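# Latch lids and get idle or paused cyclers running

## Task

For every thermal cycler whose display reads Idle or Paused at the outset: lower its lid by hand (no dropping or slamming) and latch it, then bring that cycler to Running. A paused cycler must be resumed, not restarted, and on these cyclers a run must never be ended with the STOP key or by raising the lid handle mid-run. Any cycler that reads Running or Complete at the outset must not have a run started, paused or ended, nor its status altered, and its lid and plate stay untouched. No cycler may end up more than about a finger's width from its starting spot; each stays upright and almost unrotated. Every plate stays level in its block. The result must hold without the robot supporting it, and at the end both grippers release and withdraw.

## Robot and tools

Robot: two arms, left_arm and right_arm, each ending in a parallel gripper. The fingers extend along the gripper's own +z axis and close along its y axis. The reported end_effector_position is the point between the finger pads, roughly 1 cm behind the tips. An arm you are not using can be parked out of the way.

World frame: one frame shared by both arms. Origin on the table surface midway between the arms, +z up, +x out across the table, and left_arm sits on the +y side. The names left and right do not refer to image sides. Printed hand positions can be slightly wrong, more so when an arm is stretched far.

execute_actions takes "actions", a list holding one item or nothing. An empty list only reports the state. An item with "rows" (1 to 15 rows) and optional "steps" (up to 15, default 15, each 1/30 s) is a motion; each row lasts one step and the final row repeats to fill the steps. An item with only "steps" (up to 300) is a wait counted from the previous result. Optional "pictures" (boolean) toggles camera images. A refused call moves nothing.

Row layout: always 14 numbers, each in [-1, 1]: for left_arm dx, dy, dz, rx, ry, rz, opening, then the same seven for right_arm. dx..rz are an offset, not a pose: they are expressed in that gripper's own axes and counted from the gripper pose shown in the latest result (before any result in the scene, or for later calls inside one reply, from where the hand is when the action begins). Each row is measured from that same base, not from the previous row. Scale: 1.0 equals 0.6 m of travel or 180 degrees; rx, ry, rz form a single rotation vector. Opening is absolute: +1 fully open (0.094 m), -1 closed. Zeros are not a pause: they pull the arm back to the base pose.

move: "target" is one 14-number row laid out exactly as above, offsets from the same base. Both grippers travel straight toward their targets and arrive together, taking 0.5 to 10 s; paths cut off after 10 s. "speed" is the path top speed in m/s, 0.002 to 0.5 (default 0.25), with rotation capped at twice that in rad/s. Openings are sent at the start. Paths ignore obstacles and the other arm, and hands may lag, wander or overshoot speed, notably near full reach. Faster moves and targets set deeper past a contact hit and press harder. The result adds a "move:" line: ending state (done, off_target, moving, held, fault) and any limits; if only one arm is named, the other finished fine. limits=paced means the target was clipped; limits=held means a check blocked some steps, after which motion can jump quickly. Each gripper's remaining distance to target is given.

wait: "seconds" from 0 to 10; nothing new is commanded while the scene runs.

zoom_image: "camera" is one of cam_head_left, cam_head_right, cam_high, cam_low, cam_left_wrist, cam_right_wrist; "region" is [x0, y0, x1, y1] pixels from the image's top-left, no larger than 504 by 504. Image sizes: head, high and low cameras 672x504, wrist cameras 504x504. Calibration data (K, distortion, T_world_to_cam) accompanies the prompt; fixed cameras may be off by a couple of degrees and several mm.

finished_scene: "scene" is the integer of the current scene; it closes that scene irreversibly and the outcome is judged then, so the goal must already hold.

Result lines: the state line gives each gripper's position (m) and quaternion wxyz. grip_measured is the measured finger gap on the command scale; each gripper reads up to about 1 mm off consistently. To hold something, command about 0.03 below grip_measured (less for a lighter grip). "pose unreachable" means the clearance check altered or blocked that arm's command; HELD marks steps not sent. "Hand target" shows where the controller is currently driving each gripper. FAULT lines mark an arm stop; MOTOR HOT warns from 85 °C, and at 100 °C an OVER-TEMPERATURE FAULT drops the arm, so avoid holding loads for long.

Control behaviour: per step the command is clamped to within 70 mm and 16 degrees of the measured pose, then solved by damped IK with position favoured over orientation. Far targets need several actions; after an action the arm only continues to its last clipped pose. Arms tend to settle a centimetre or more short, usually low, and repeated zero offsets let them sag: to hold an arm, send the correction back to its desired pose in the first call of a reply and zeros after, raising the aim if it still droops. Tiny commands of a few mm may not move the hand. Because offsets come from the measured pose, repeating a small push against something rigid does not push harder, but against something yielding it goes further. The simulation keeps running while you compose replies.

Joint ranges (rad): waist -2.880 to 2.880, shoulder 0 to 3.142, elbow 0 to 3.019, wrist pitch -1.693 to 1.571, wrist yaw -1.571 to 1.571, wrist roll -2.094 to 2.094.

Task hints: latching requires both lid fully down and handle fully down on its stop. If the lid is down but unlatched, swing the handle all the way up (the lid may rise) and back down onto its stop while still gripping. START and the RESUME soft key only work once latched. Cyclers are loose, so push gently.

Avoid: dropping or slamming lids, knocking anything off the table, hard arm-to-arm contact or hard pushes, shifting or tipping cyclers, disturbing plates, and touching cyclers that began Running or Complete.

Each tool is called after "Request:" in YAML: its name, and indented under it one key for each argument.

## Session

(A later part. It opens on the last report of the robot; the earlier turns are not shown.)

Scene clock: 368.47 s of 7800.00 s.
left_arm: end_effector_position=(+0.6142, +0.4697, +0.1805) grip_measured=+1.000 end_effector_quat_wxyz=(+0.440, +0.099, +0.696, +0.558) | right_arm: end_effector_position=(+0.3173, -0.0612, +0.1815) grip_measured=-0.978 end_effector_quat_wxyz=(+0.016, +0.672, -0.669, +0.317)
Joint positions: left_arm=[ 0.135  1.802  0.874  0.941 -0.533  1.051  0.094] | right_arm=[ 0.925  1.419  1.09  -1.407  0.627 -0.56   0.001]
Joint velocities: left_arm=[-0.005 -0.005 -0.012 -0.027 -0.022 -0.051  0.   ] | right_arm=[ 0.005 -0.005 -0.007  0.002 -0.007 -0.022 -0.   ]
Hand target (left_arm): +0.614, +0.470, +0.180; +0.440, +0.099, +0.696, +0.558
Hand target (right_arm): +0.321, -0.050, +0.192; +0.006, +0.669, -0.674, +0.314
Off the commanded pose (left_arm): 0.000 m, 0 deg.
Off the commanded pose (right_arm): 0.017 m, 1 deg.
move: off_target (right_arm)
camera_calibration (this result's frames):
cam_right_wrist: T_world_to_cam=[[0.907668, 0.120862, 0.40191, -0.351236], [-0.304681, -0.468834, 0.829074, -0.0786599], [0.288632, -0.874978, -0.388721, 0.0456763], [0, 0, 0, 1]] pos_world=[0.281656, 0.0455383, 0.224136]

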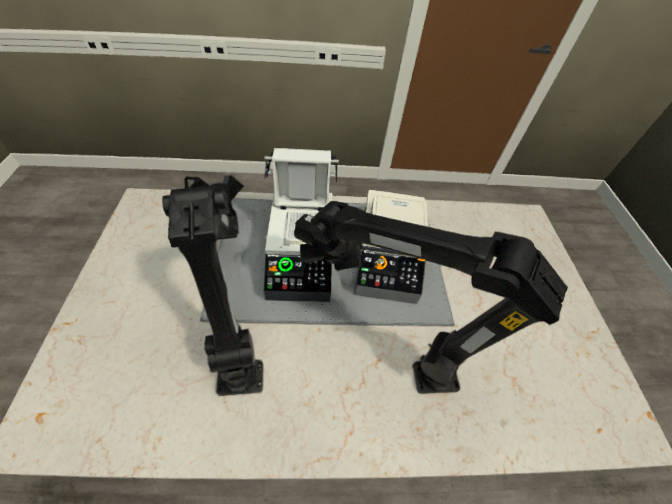

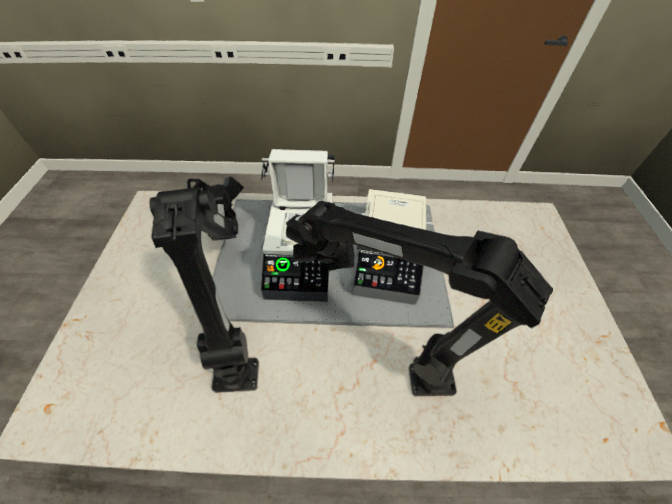

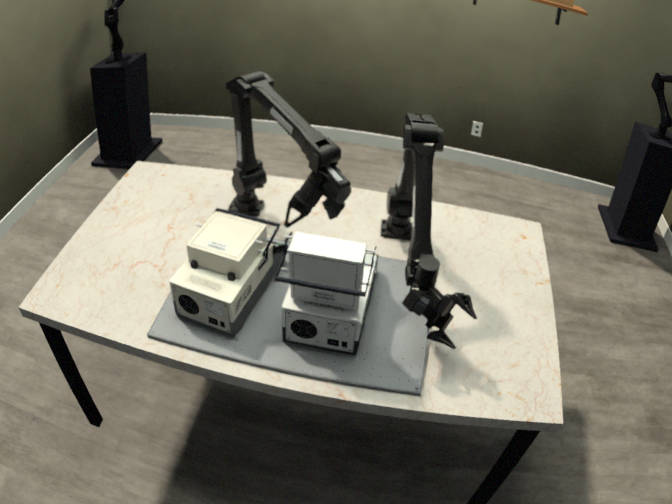

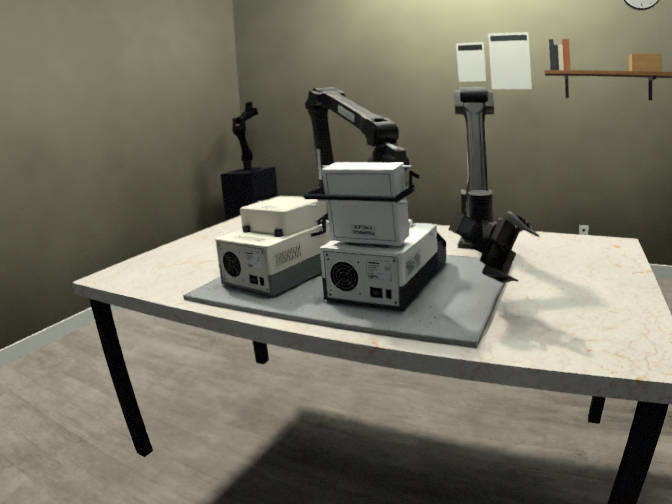

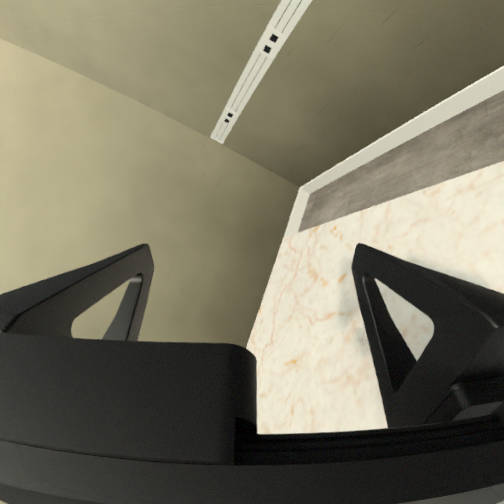

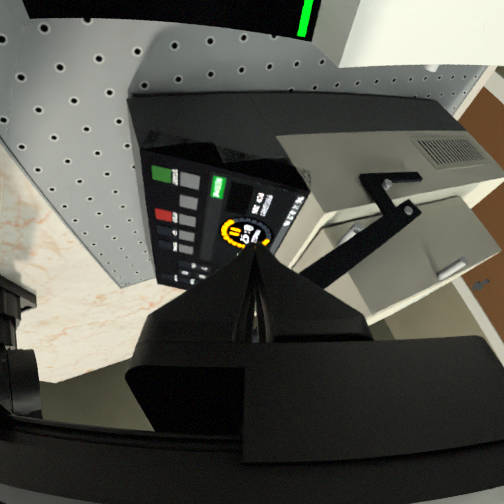

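Request:
move:
  target: [0,0,0,0,0,0,1,0.2,-0.05,0.035,-0.076,-0.119,0.101,-0.2]
  speed: 0.1

Scene clock: 399.53 s of 7800.00 s.
left_arm: end_effector_position=(+0.6142, +0.4697, +0.1805) grip_measured=+1.000 end_effector_quat_wxyz=(+0.440, +0.099, +0.696, +0.558) | right_arm: end_effector_position=(+0.3393, -0.1761, +0.2269) grip_measured=-0.202 end_effector_quat_wxyz=(+0.062, -0.593, +0.796, -0.103)
Joint positions: left_arm=[ 0.135  1.802  0.874  0.941 -0.533  1.051  0.094] | right_arm=[ 0.43   1.104  1.019 -1.326  0.182 -0.828  0.037]
Joint velocities: left_arm=[-0.005 -0.015 -0.027  0.002  0.037 -0.007  0.   ] | right_arm=[-0.005 -0.005 -0.012 -0.002 -0.022 -0.022  0.001]
Hand target (left_arm): +0.614, +0.470, +0.180; +0.440, +0.099, +0.696, +0.558
Hand target (right_arm): +0.342, -0.176, +0.228; +0.072, -0.597, +0.792, -0.104
Off the commanded pose (left_arm): 0.000 m, 0 deg.
Off the commanded pose (right_arm): 0.005 m, 2 deg.
After step 90, 25.03 s passed at rest.
move: done
camera_calibration (this result's frames):
cam_right_wrist: T_world_to_cam=[[0.933901, -0.26084, 0.244522, -0.415995], [-0.356512, -0.730979, 0.581867, -0.135959], [0.0269661, -0.630582, -0.775654, 0.176115], [0, 0, 0, 1]] pos_world=[0.335278, -0.0968364, 0.317434]

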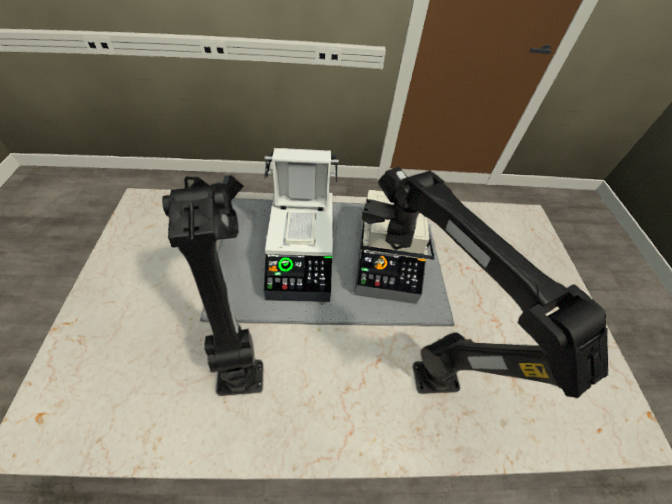

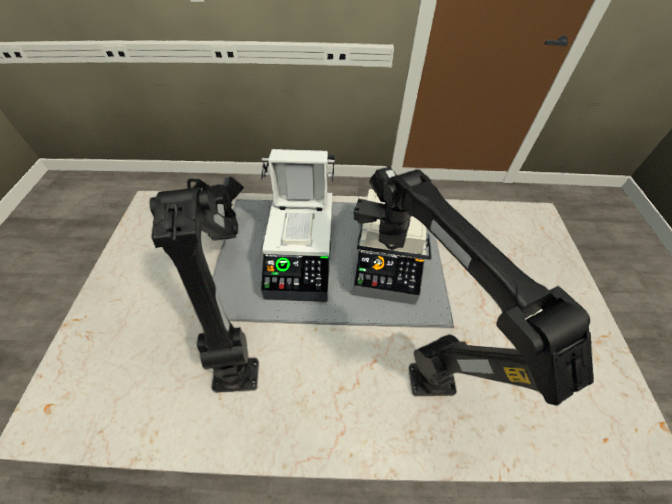

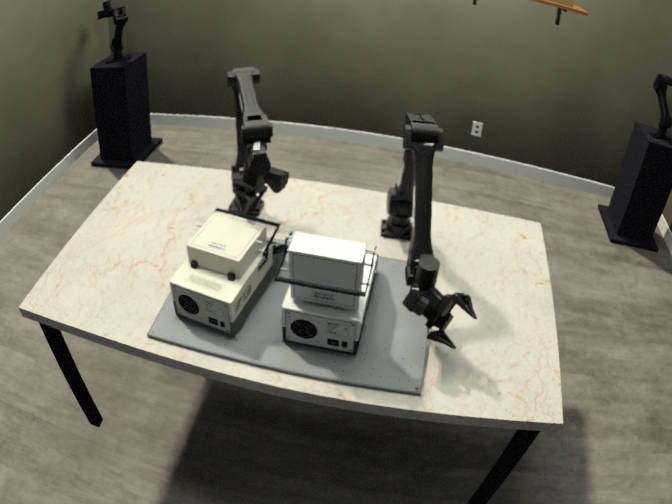

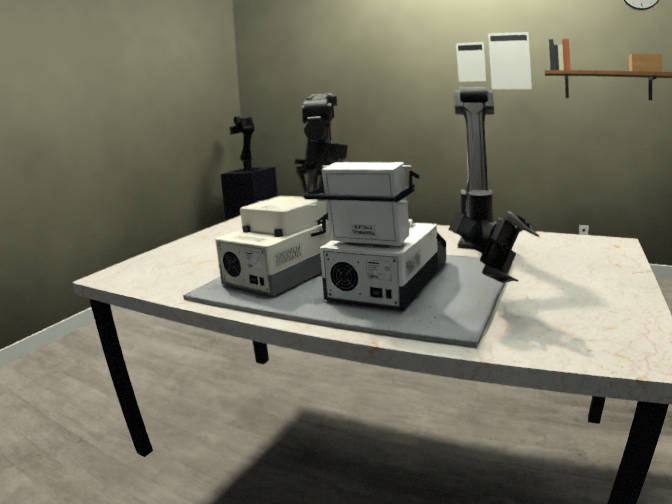

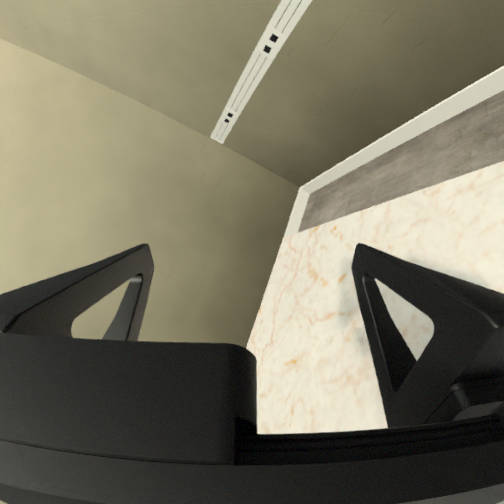

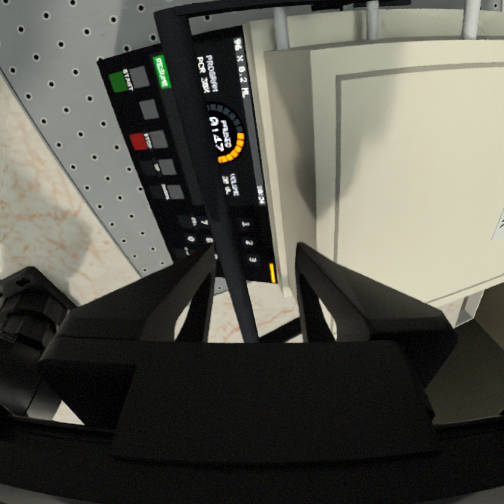

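Request:
move:
  target: [0,0,0,0,0,0,1,0,0.028,0.065,0,0,0,-0.2]
  speed: 0.04

Request:
move:
  target: [0,0,0,0,0,0,1,0,0,0,0,0,0,-0.8]

Scene clock: 405.67 s of 7800.00 s.
left_arm: end_effector_position=(+0.6142, +0.4697, +0.1805) grip_measured=+1.000 end_effector_quat_wxyz=(+0.440, +0.099, +0.696, +0.558) | right_arm: end_effector_position=(+0.3292, -0.1787, +0.1861) grip_measured=-0.202 end_effector_quat_wxyz=(+0.052, -0.597, +0.794, -0.101)
Joint positions: left_arm=[ 0.135  1.802  0.874  0.941 -0.533  1.051  0.094] | right_arm=[ 0.437  1.104  0.913 -1.241  0.182 -0.827  0.037]
Joint velocities: left_arm=[-0.024 -0.015 -0.002 -0.022 -0.037 -0.051  0.   ] | right_arm=[ 0.015 -0.005 -0.027  0.017 -0.007  0.022  0.   ]
Hand target (left_arm): +0.614, +0.470, +0.180; +0.440, +0.099, +0.696, +0.558
Hand target (right_arm): +0.332, -0.175, +0.185; +0.062, -0.593, +0.796, -0.103
Off the commanded pose (left_arm): 0.000 m, 0 deg.
Off the commanded pose (right_arm): 0.005 m, 1 deg.
After step 90, 1.80 s passed at rest.
move: done
camera_calibration (this result's frames):
cam_right_wrist: T_world_to_cam=[[0.939835, -0.252596, 0.23001, -0.395034], [-0.341195, -0.727895, 0.594773, -0.124627], [0.0171853, -0.637467, -0.770286, 0.144042], [0, 0, 0, 1]] pos_world=[0.326269, -0.0986774, 0.27594]

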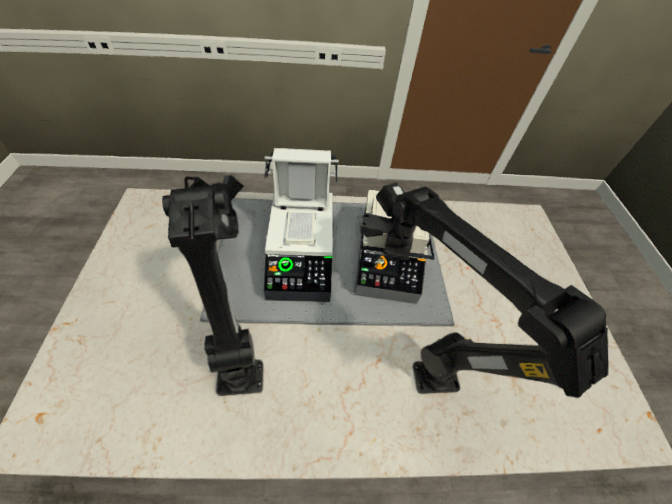

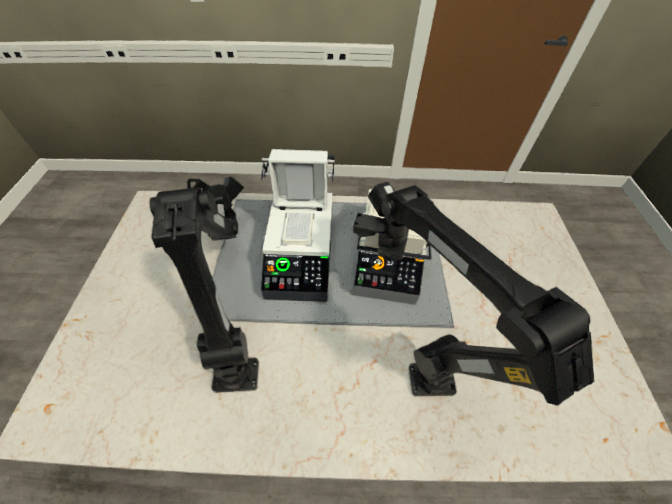

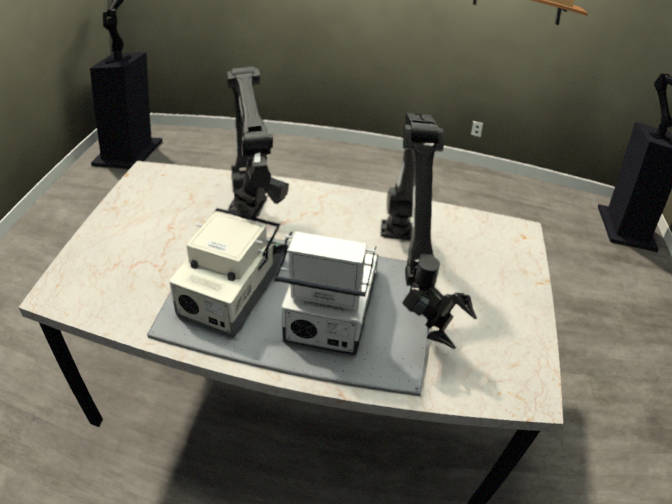

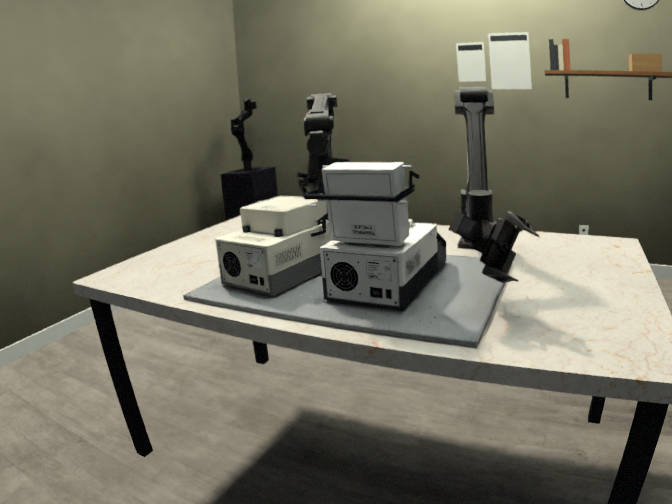

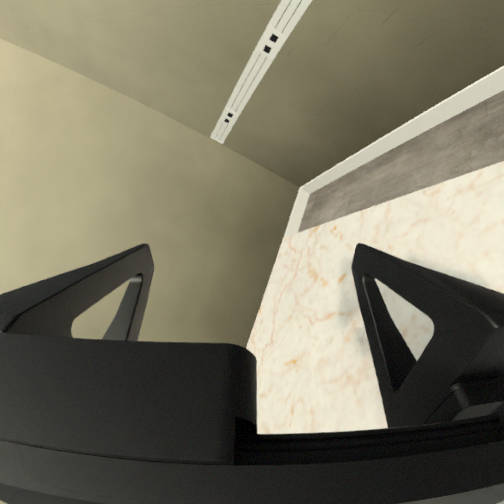

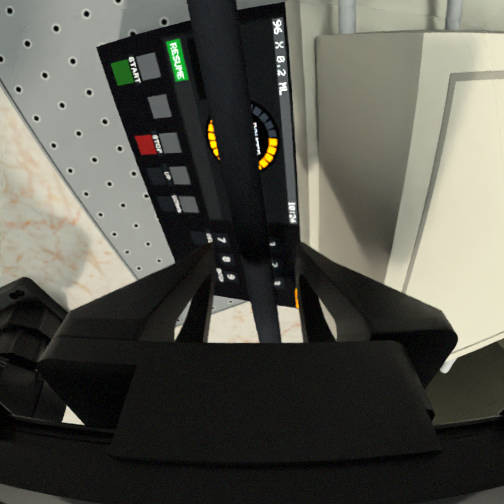

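Scene clock: 406.17 s of 7800.00 s.
left_arm: end_effector_position=(+0.6142, +0.4697, +0.1805) grip_measured=+1.000 end_effector_quat_wxyz=(+0.440, +0.099, +0.696, +0.558) | right_arm: end_effector_position=(+0.3303, -0.1792, +0.1862) grip_measured=-0.738 end_effector_quat_wxyz=(+0.051, -0.612, +0.782, -0.105)
Joint positions: left_arm=[ 0.135  1.802  0.874  0.941 -0.533  1.051  0.094] | right_arm=[ 0.437  1.104  0.913 -1.238  0.187 -0.867  0.012]
Joint velocities: left_arm=[-0.015  0.005  0.002 -0.007 -0.007  0.007  0.   ] | right_arm=[-0.015  0.005 -0.007  0.022  0.081 -0.007 -0.001]
Hand target (left_arm): +0.614, +0.470, +0.180; +0.440, +0.099, +0.696, +0.558
Hand target (right_arm): +0.329, -0.179, +0.186; +0.052, -0.597, +0.794, -0.101
Off the commanded pose (left_arm): 0.000 m, 0 deg.
Off the commanded pose (right_arm): 0.001 m, 2 deg.
move: done
camera_calibration (this result's frames):
cam_right_wrist: T_world_to_cam=[[0.948396, -0.214505, 0.233521, -0.392842], [-0.314308, -0.733242, 0.602965, -0.136061], [0.0418883, -0.645247, -0.762824, 0.132903], [0, 0, 0, 1]] pos_world=[0.324238, -0.0982775, 0.275159]

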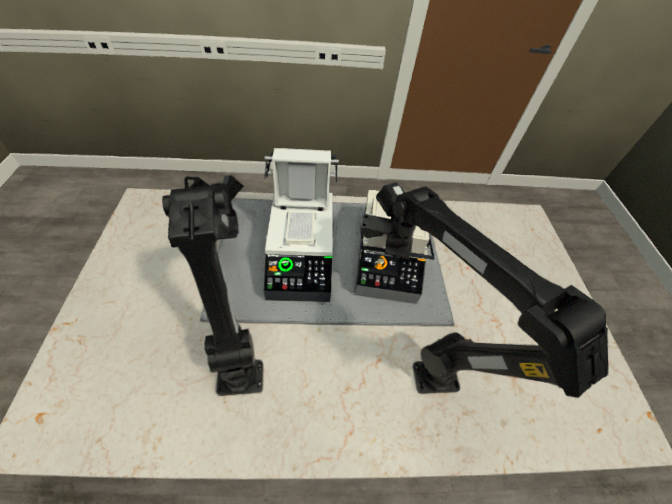

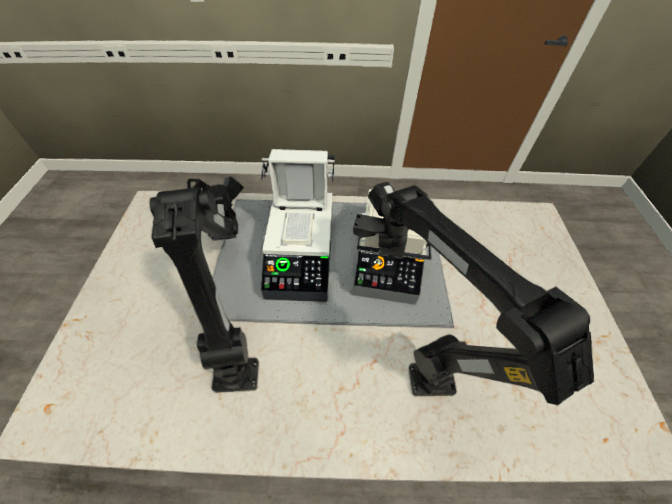

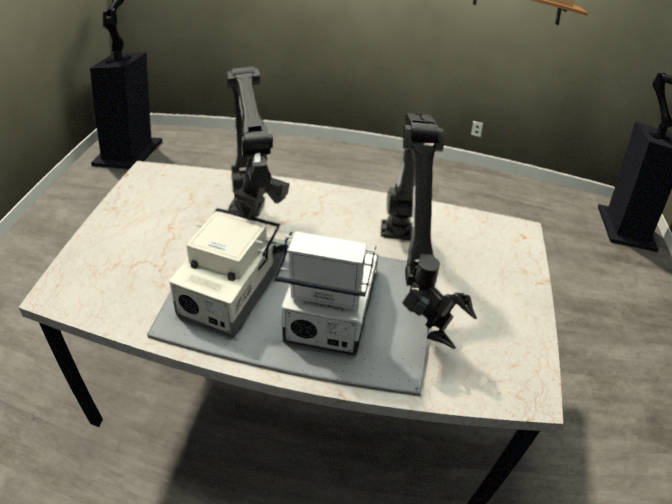

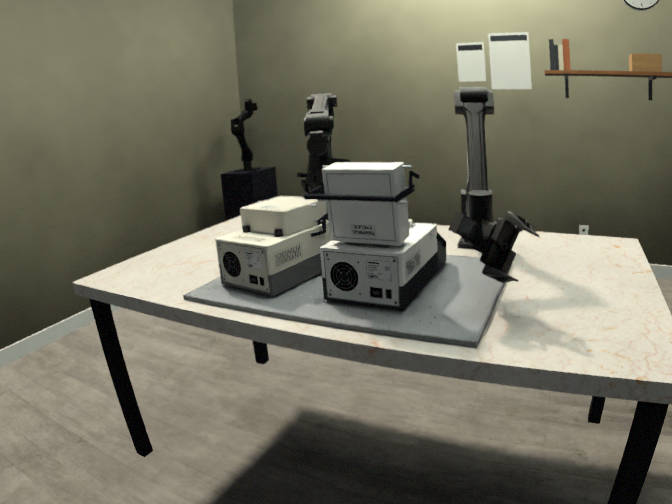

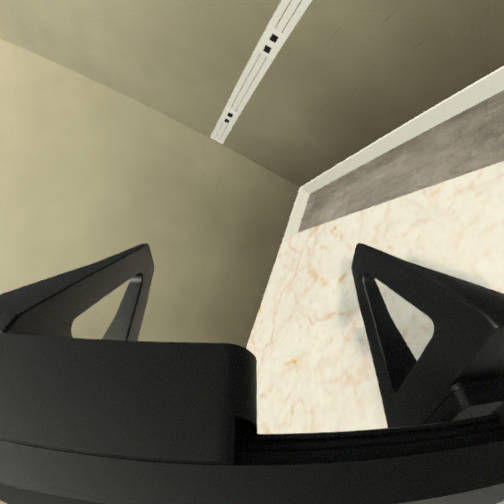

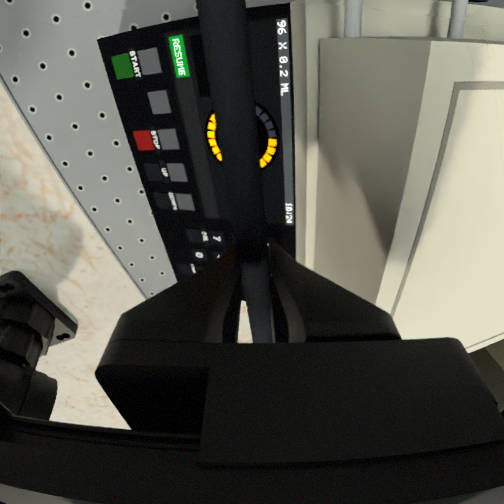

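Request:
move:
  target: [0,0,0,0,0,0,1,0,-0.06,-0.1,0,0,0,-0.78]
  speed: 0.04

Scene clock: 412.70 s of 7800.00 s.
left_arm: end_effector_position=(+0.6142, +0.4697, +0.1805) grip_measured=+1.000 end_effector_quat_wxyz=(+0.440, +0.099, +0.696, +0.558) | right_arm: end_effector_position=(+0.3394, -0.1804, +0.2117) grip_measured=-0.751 end_effector_quat_wxyz=(+0.025, -0.632, +0.769, -0.092)
Joint positions: left_arm=[ 0.135  1.802  0.874  0.941 -0.533  1.051  0.094] | right_arm=[ 0.41   1.149  1.018 -1.348  0.166 -0.936  0.012]
Joint velocities: left_arm=[-0.005  0.005  0.012 -0.002 -0.007  0.022  0.   ] | right_arm=[-0.015 -0.005  0.002  0.012 -0.022  0.066 -0.   ]
Hand target (left_arm): +0.614, +0.470, +0.180; +0.440, +0.099, +0.696, +0.558
Hand target (right_arm): +0.350, -0.183, +0.251; +0.052, -0.612, +0.782, -0.105
Off the commanded pose (left_arm): 0.000 m, 0 deg.
Off the commanded pose (right_arm): 0.043 m, 4 deg.
After step 90, 1.47 s passed at rest.
move: off_target (right_arm)
camera_calibration (this result's frames):
cam_right_wrist: T_world_to_cam=[[0.969352, -0.168997, 0.178316, -0.394953], [-0.244456, -0.735731, 0.631617, -0.179675], [0.0244516, -0.65585, -0.754495, 0.153453], [0, 0, 0, 1]] pos_world=[0.335174, -0.0982959, 0.299692]

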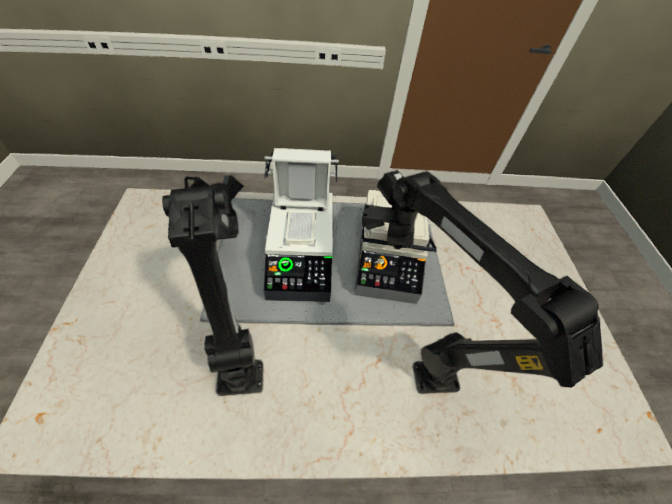

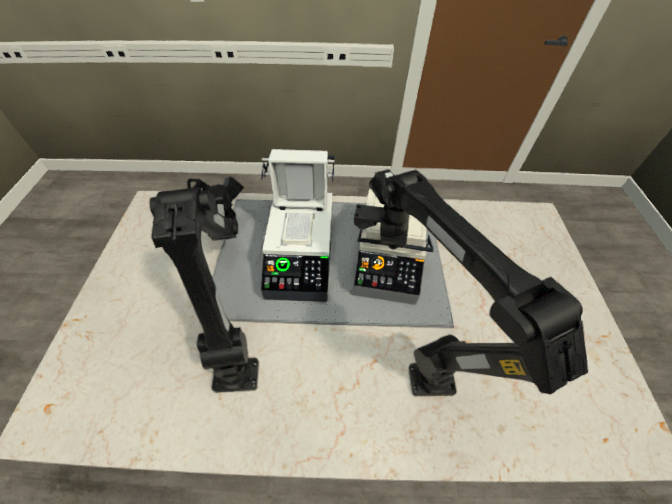

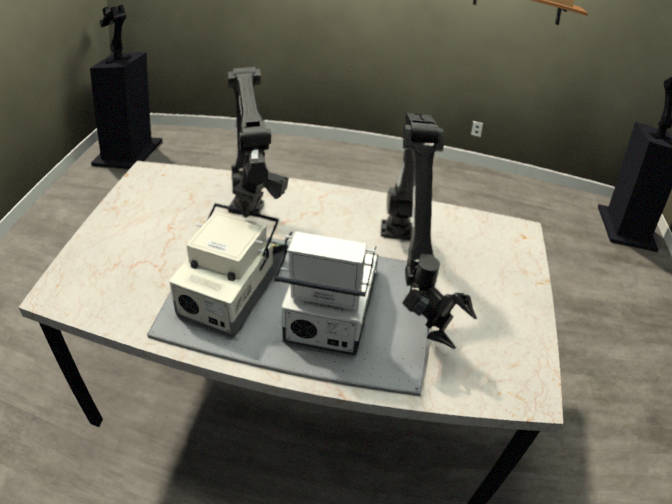

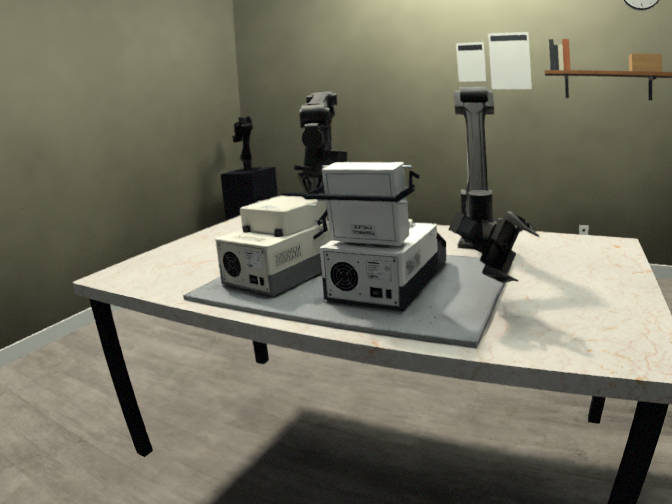

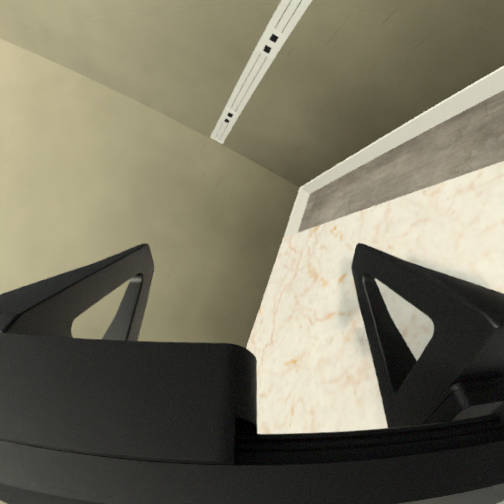

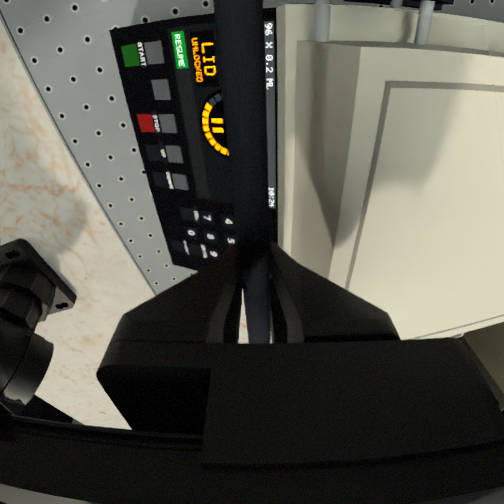

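Request:
move:
  target: [0,0,0,0,0,0,1,0,-0.07,-0.14,0,0,0,-0.8]
  speed: 0.04

Request:
move:
  target: [0,0,0,0,0,0,1,0,-0.09,-0.13,0,0,0,-0.8]
  speed: 0.04

Scene clock: 421.10 s of 7800.00 s.
left_arm: end_effector_position=(+0.6142, +0.4697, +0.1805) grip_measured=+1.000 end_effector_quat_wxyz=(+0.440, +0.099, +0.696, +0.558) | right_arm: end_effector_position=(+0.3640, -0.1834, +0.2486) grip_measured=-0.755 end_effector_quat_wxyz=(-0.009, -0.641, +0.763, -0.081)
Joint positions: left_arm=[ 0.135  1.802  0.874  0.941 -0.533  1.051  0.094] | right_arm=[ 0.37   1.241  1.192 -1.493  0.161 -0.993  0.012]
Joint velocities: left_arm=[-0.015 -0.005 -0.007 -0.017 -0.007 -0.007  0.   ] | right_arm=[-0.005 -0.005 -0.002  0.007  0.022  0.066  0.001]
Hand target (left_arm): +0.614, +0.470, +0.180; +0.440, +0.099, +0.696, +0.558
Hand target (right_arm): +0.365, -0.181, +0.299; +0.026, -0.632, +0.769, -0.092
Off the commanded pose (left_arm): 0.000 m, 0 deg.
Off the commanded pose (right_arm): 0.053 m, 4 deg.
After step 90, 2.83 s passed at rest.
move: off_target (right_arm)
camera_calibration (this result's frames):
cam_right_wrist: T_world_to_cam=[[0.981796, -0.149238, 0.117497, -0.411637], [-0.189354, -0.720435, 0.667172, -0.225268], [-0.0149181, -0.677275, -0.735579, 0.184364], [0, 0, 0, 1]] pos_world=[0.364238, -0.0988574, 0.334274]

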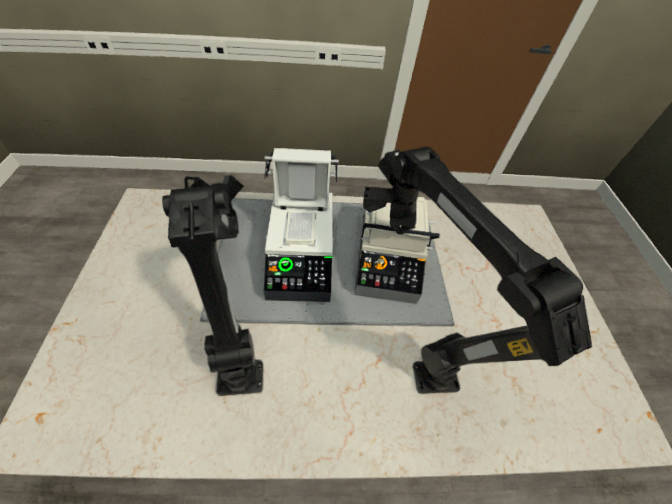

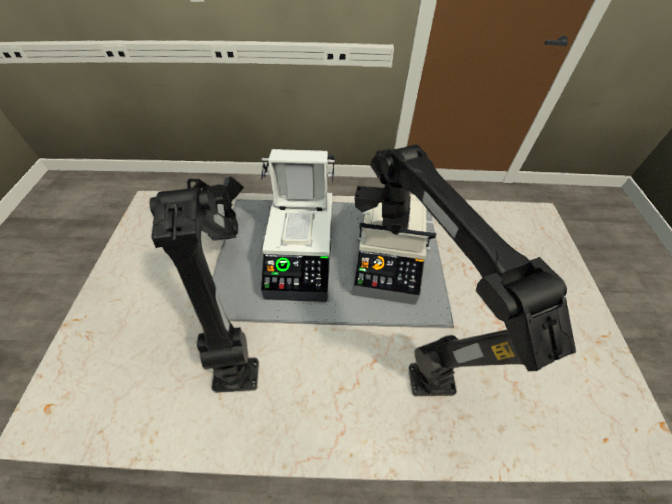

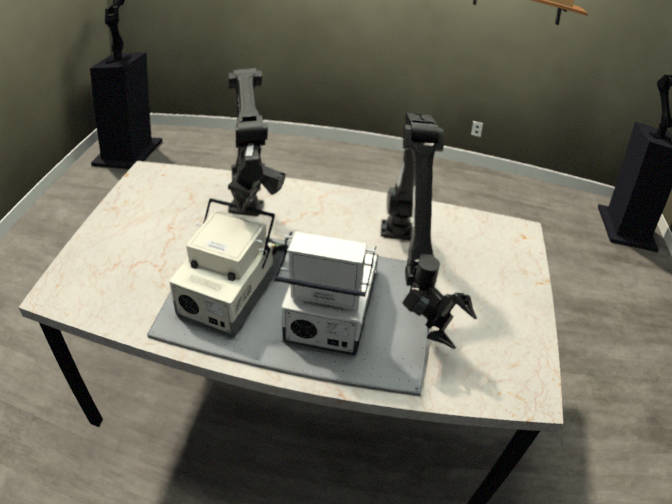

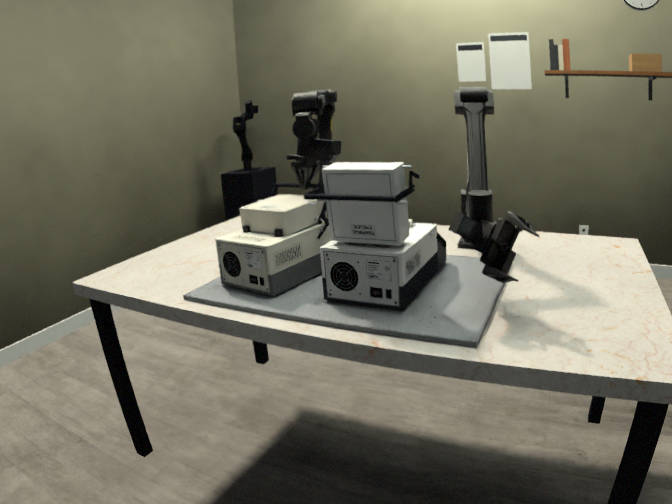

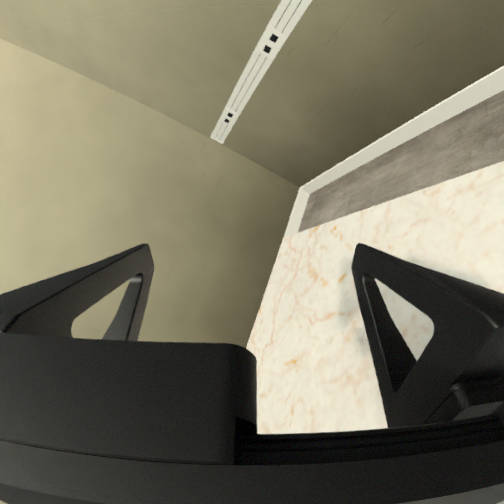

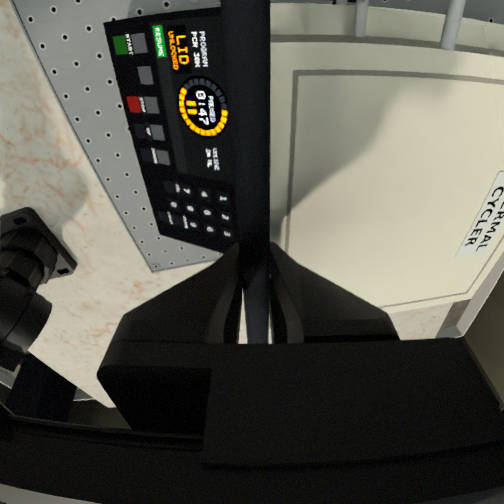

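Scene clock: 423.70 s of 7800.00 s.
left_arm: end_effector_position=(+0.6142, +0.4697, +0.1805) grip_measured=+1.000 end_effector_quat_wxyz=(+0.440, +0.099, +0.696, +0.558) | right_arm: end_effector_position=(+0.3921, -0.1873, +0.2739) grip_measured=-0.756 end_effector_quat_wxyz=(-0.066, -0.648, +0.756, -0.057)
Joint positions: left_arm=[ 0.135  1.802  0.874  0.941 -0.533  1.051  0.094] | right_arm=[ 0.327  1.381  1.385 -1.661  0.153 -1.046  0.011]
Joint velocities: left_arm=[-0.005  0.005  0.007 -0.002 -0.007  0.007  0.   ] | right_arm=[-0.015 -0.005 -0.022 -0.017  0.007 -0.022  0.   ]
Hand target (left_arm): +0.614, +0.470, +0.180; +0.440, +0.099, +0.696, +0.558
Hand target (right_arm): +0.405, -0.184, +0.330; -0.009, -0.641, +0.763, -0.081
Off the commanded pose (left_arm): 0.000 m, 0 deg.
Off the commanded pose (right_arm): 0.061 m, 7 deg.
move: off_target (right_arm)
camera_calibration (this result's frames):
cam_right_wrist: T_world_to_cam=[[0.990422, -0.137943, 0.00597361, -0.413538], [-0.101215, -0.695932, 0.710939, -0.281525], [-0.0939115, -0.704734, -0.703229, 0.217718], [0, 0, 0, 1]] pos_world=[0.401529, -0.0995343, 0.355723]

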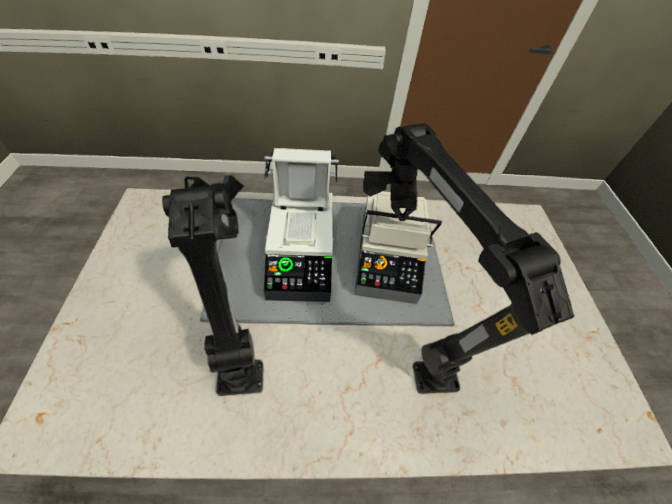

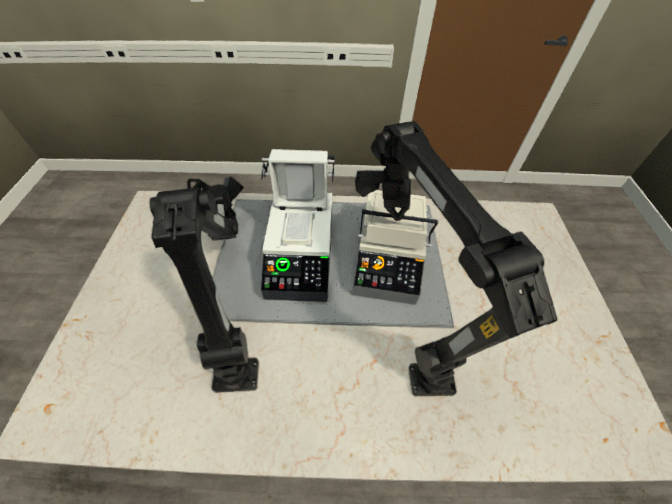

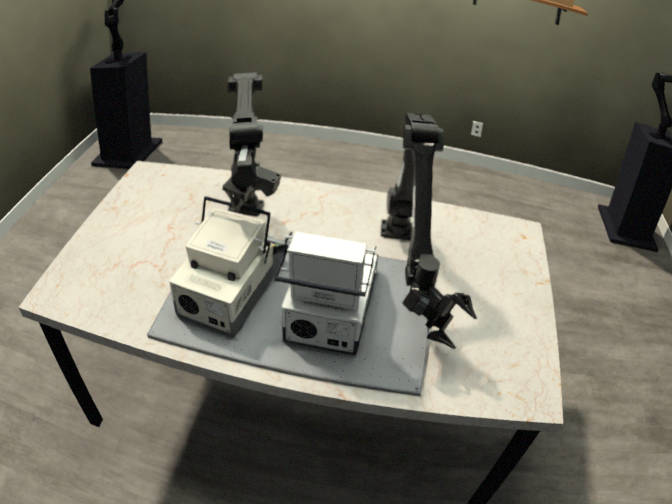

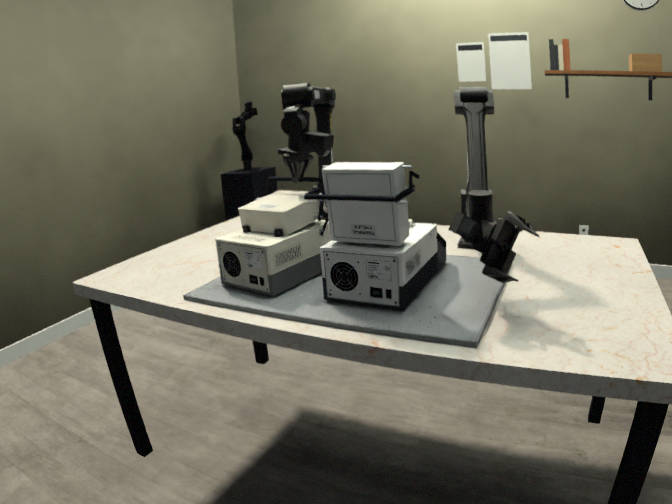

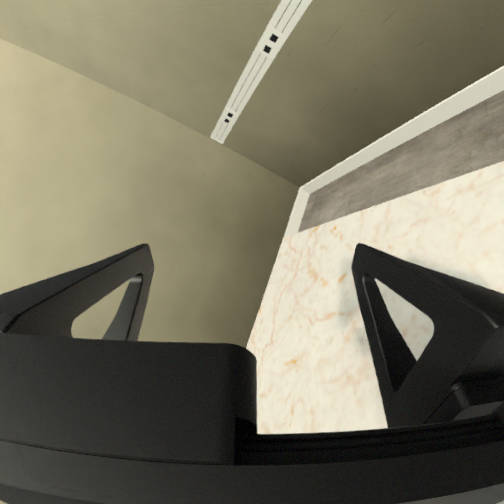

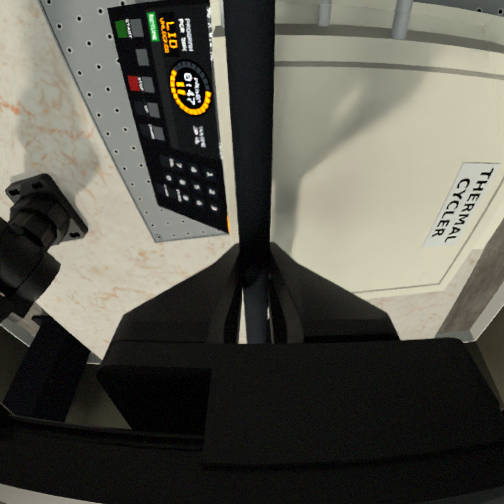

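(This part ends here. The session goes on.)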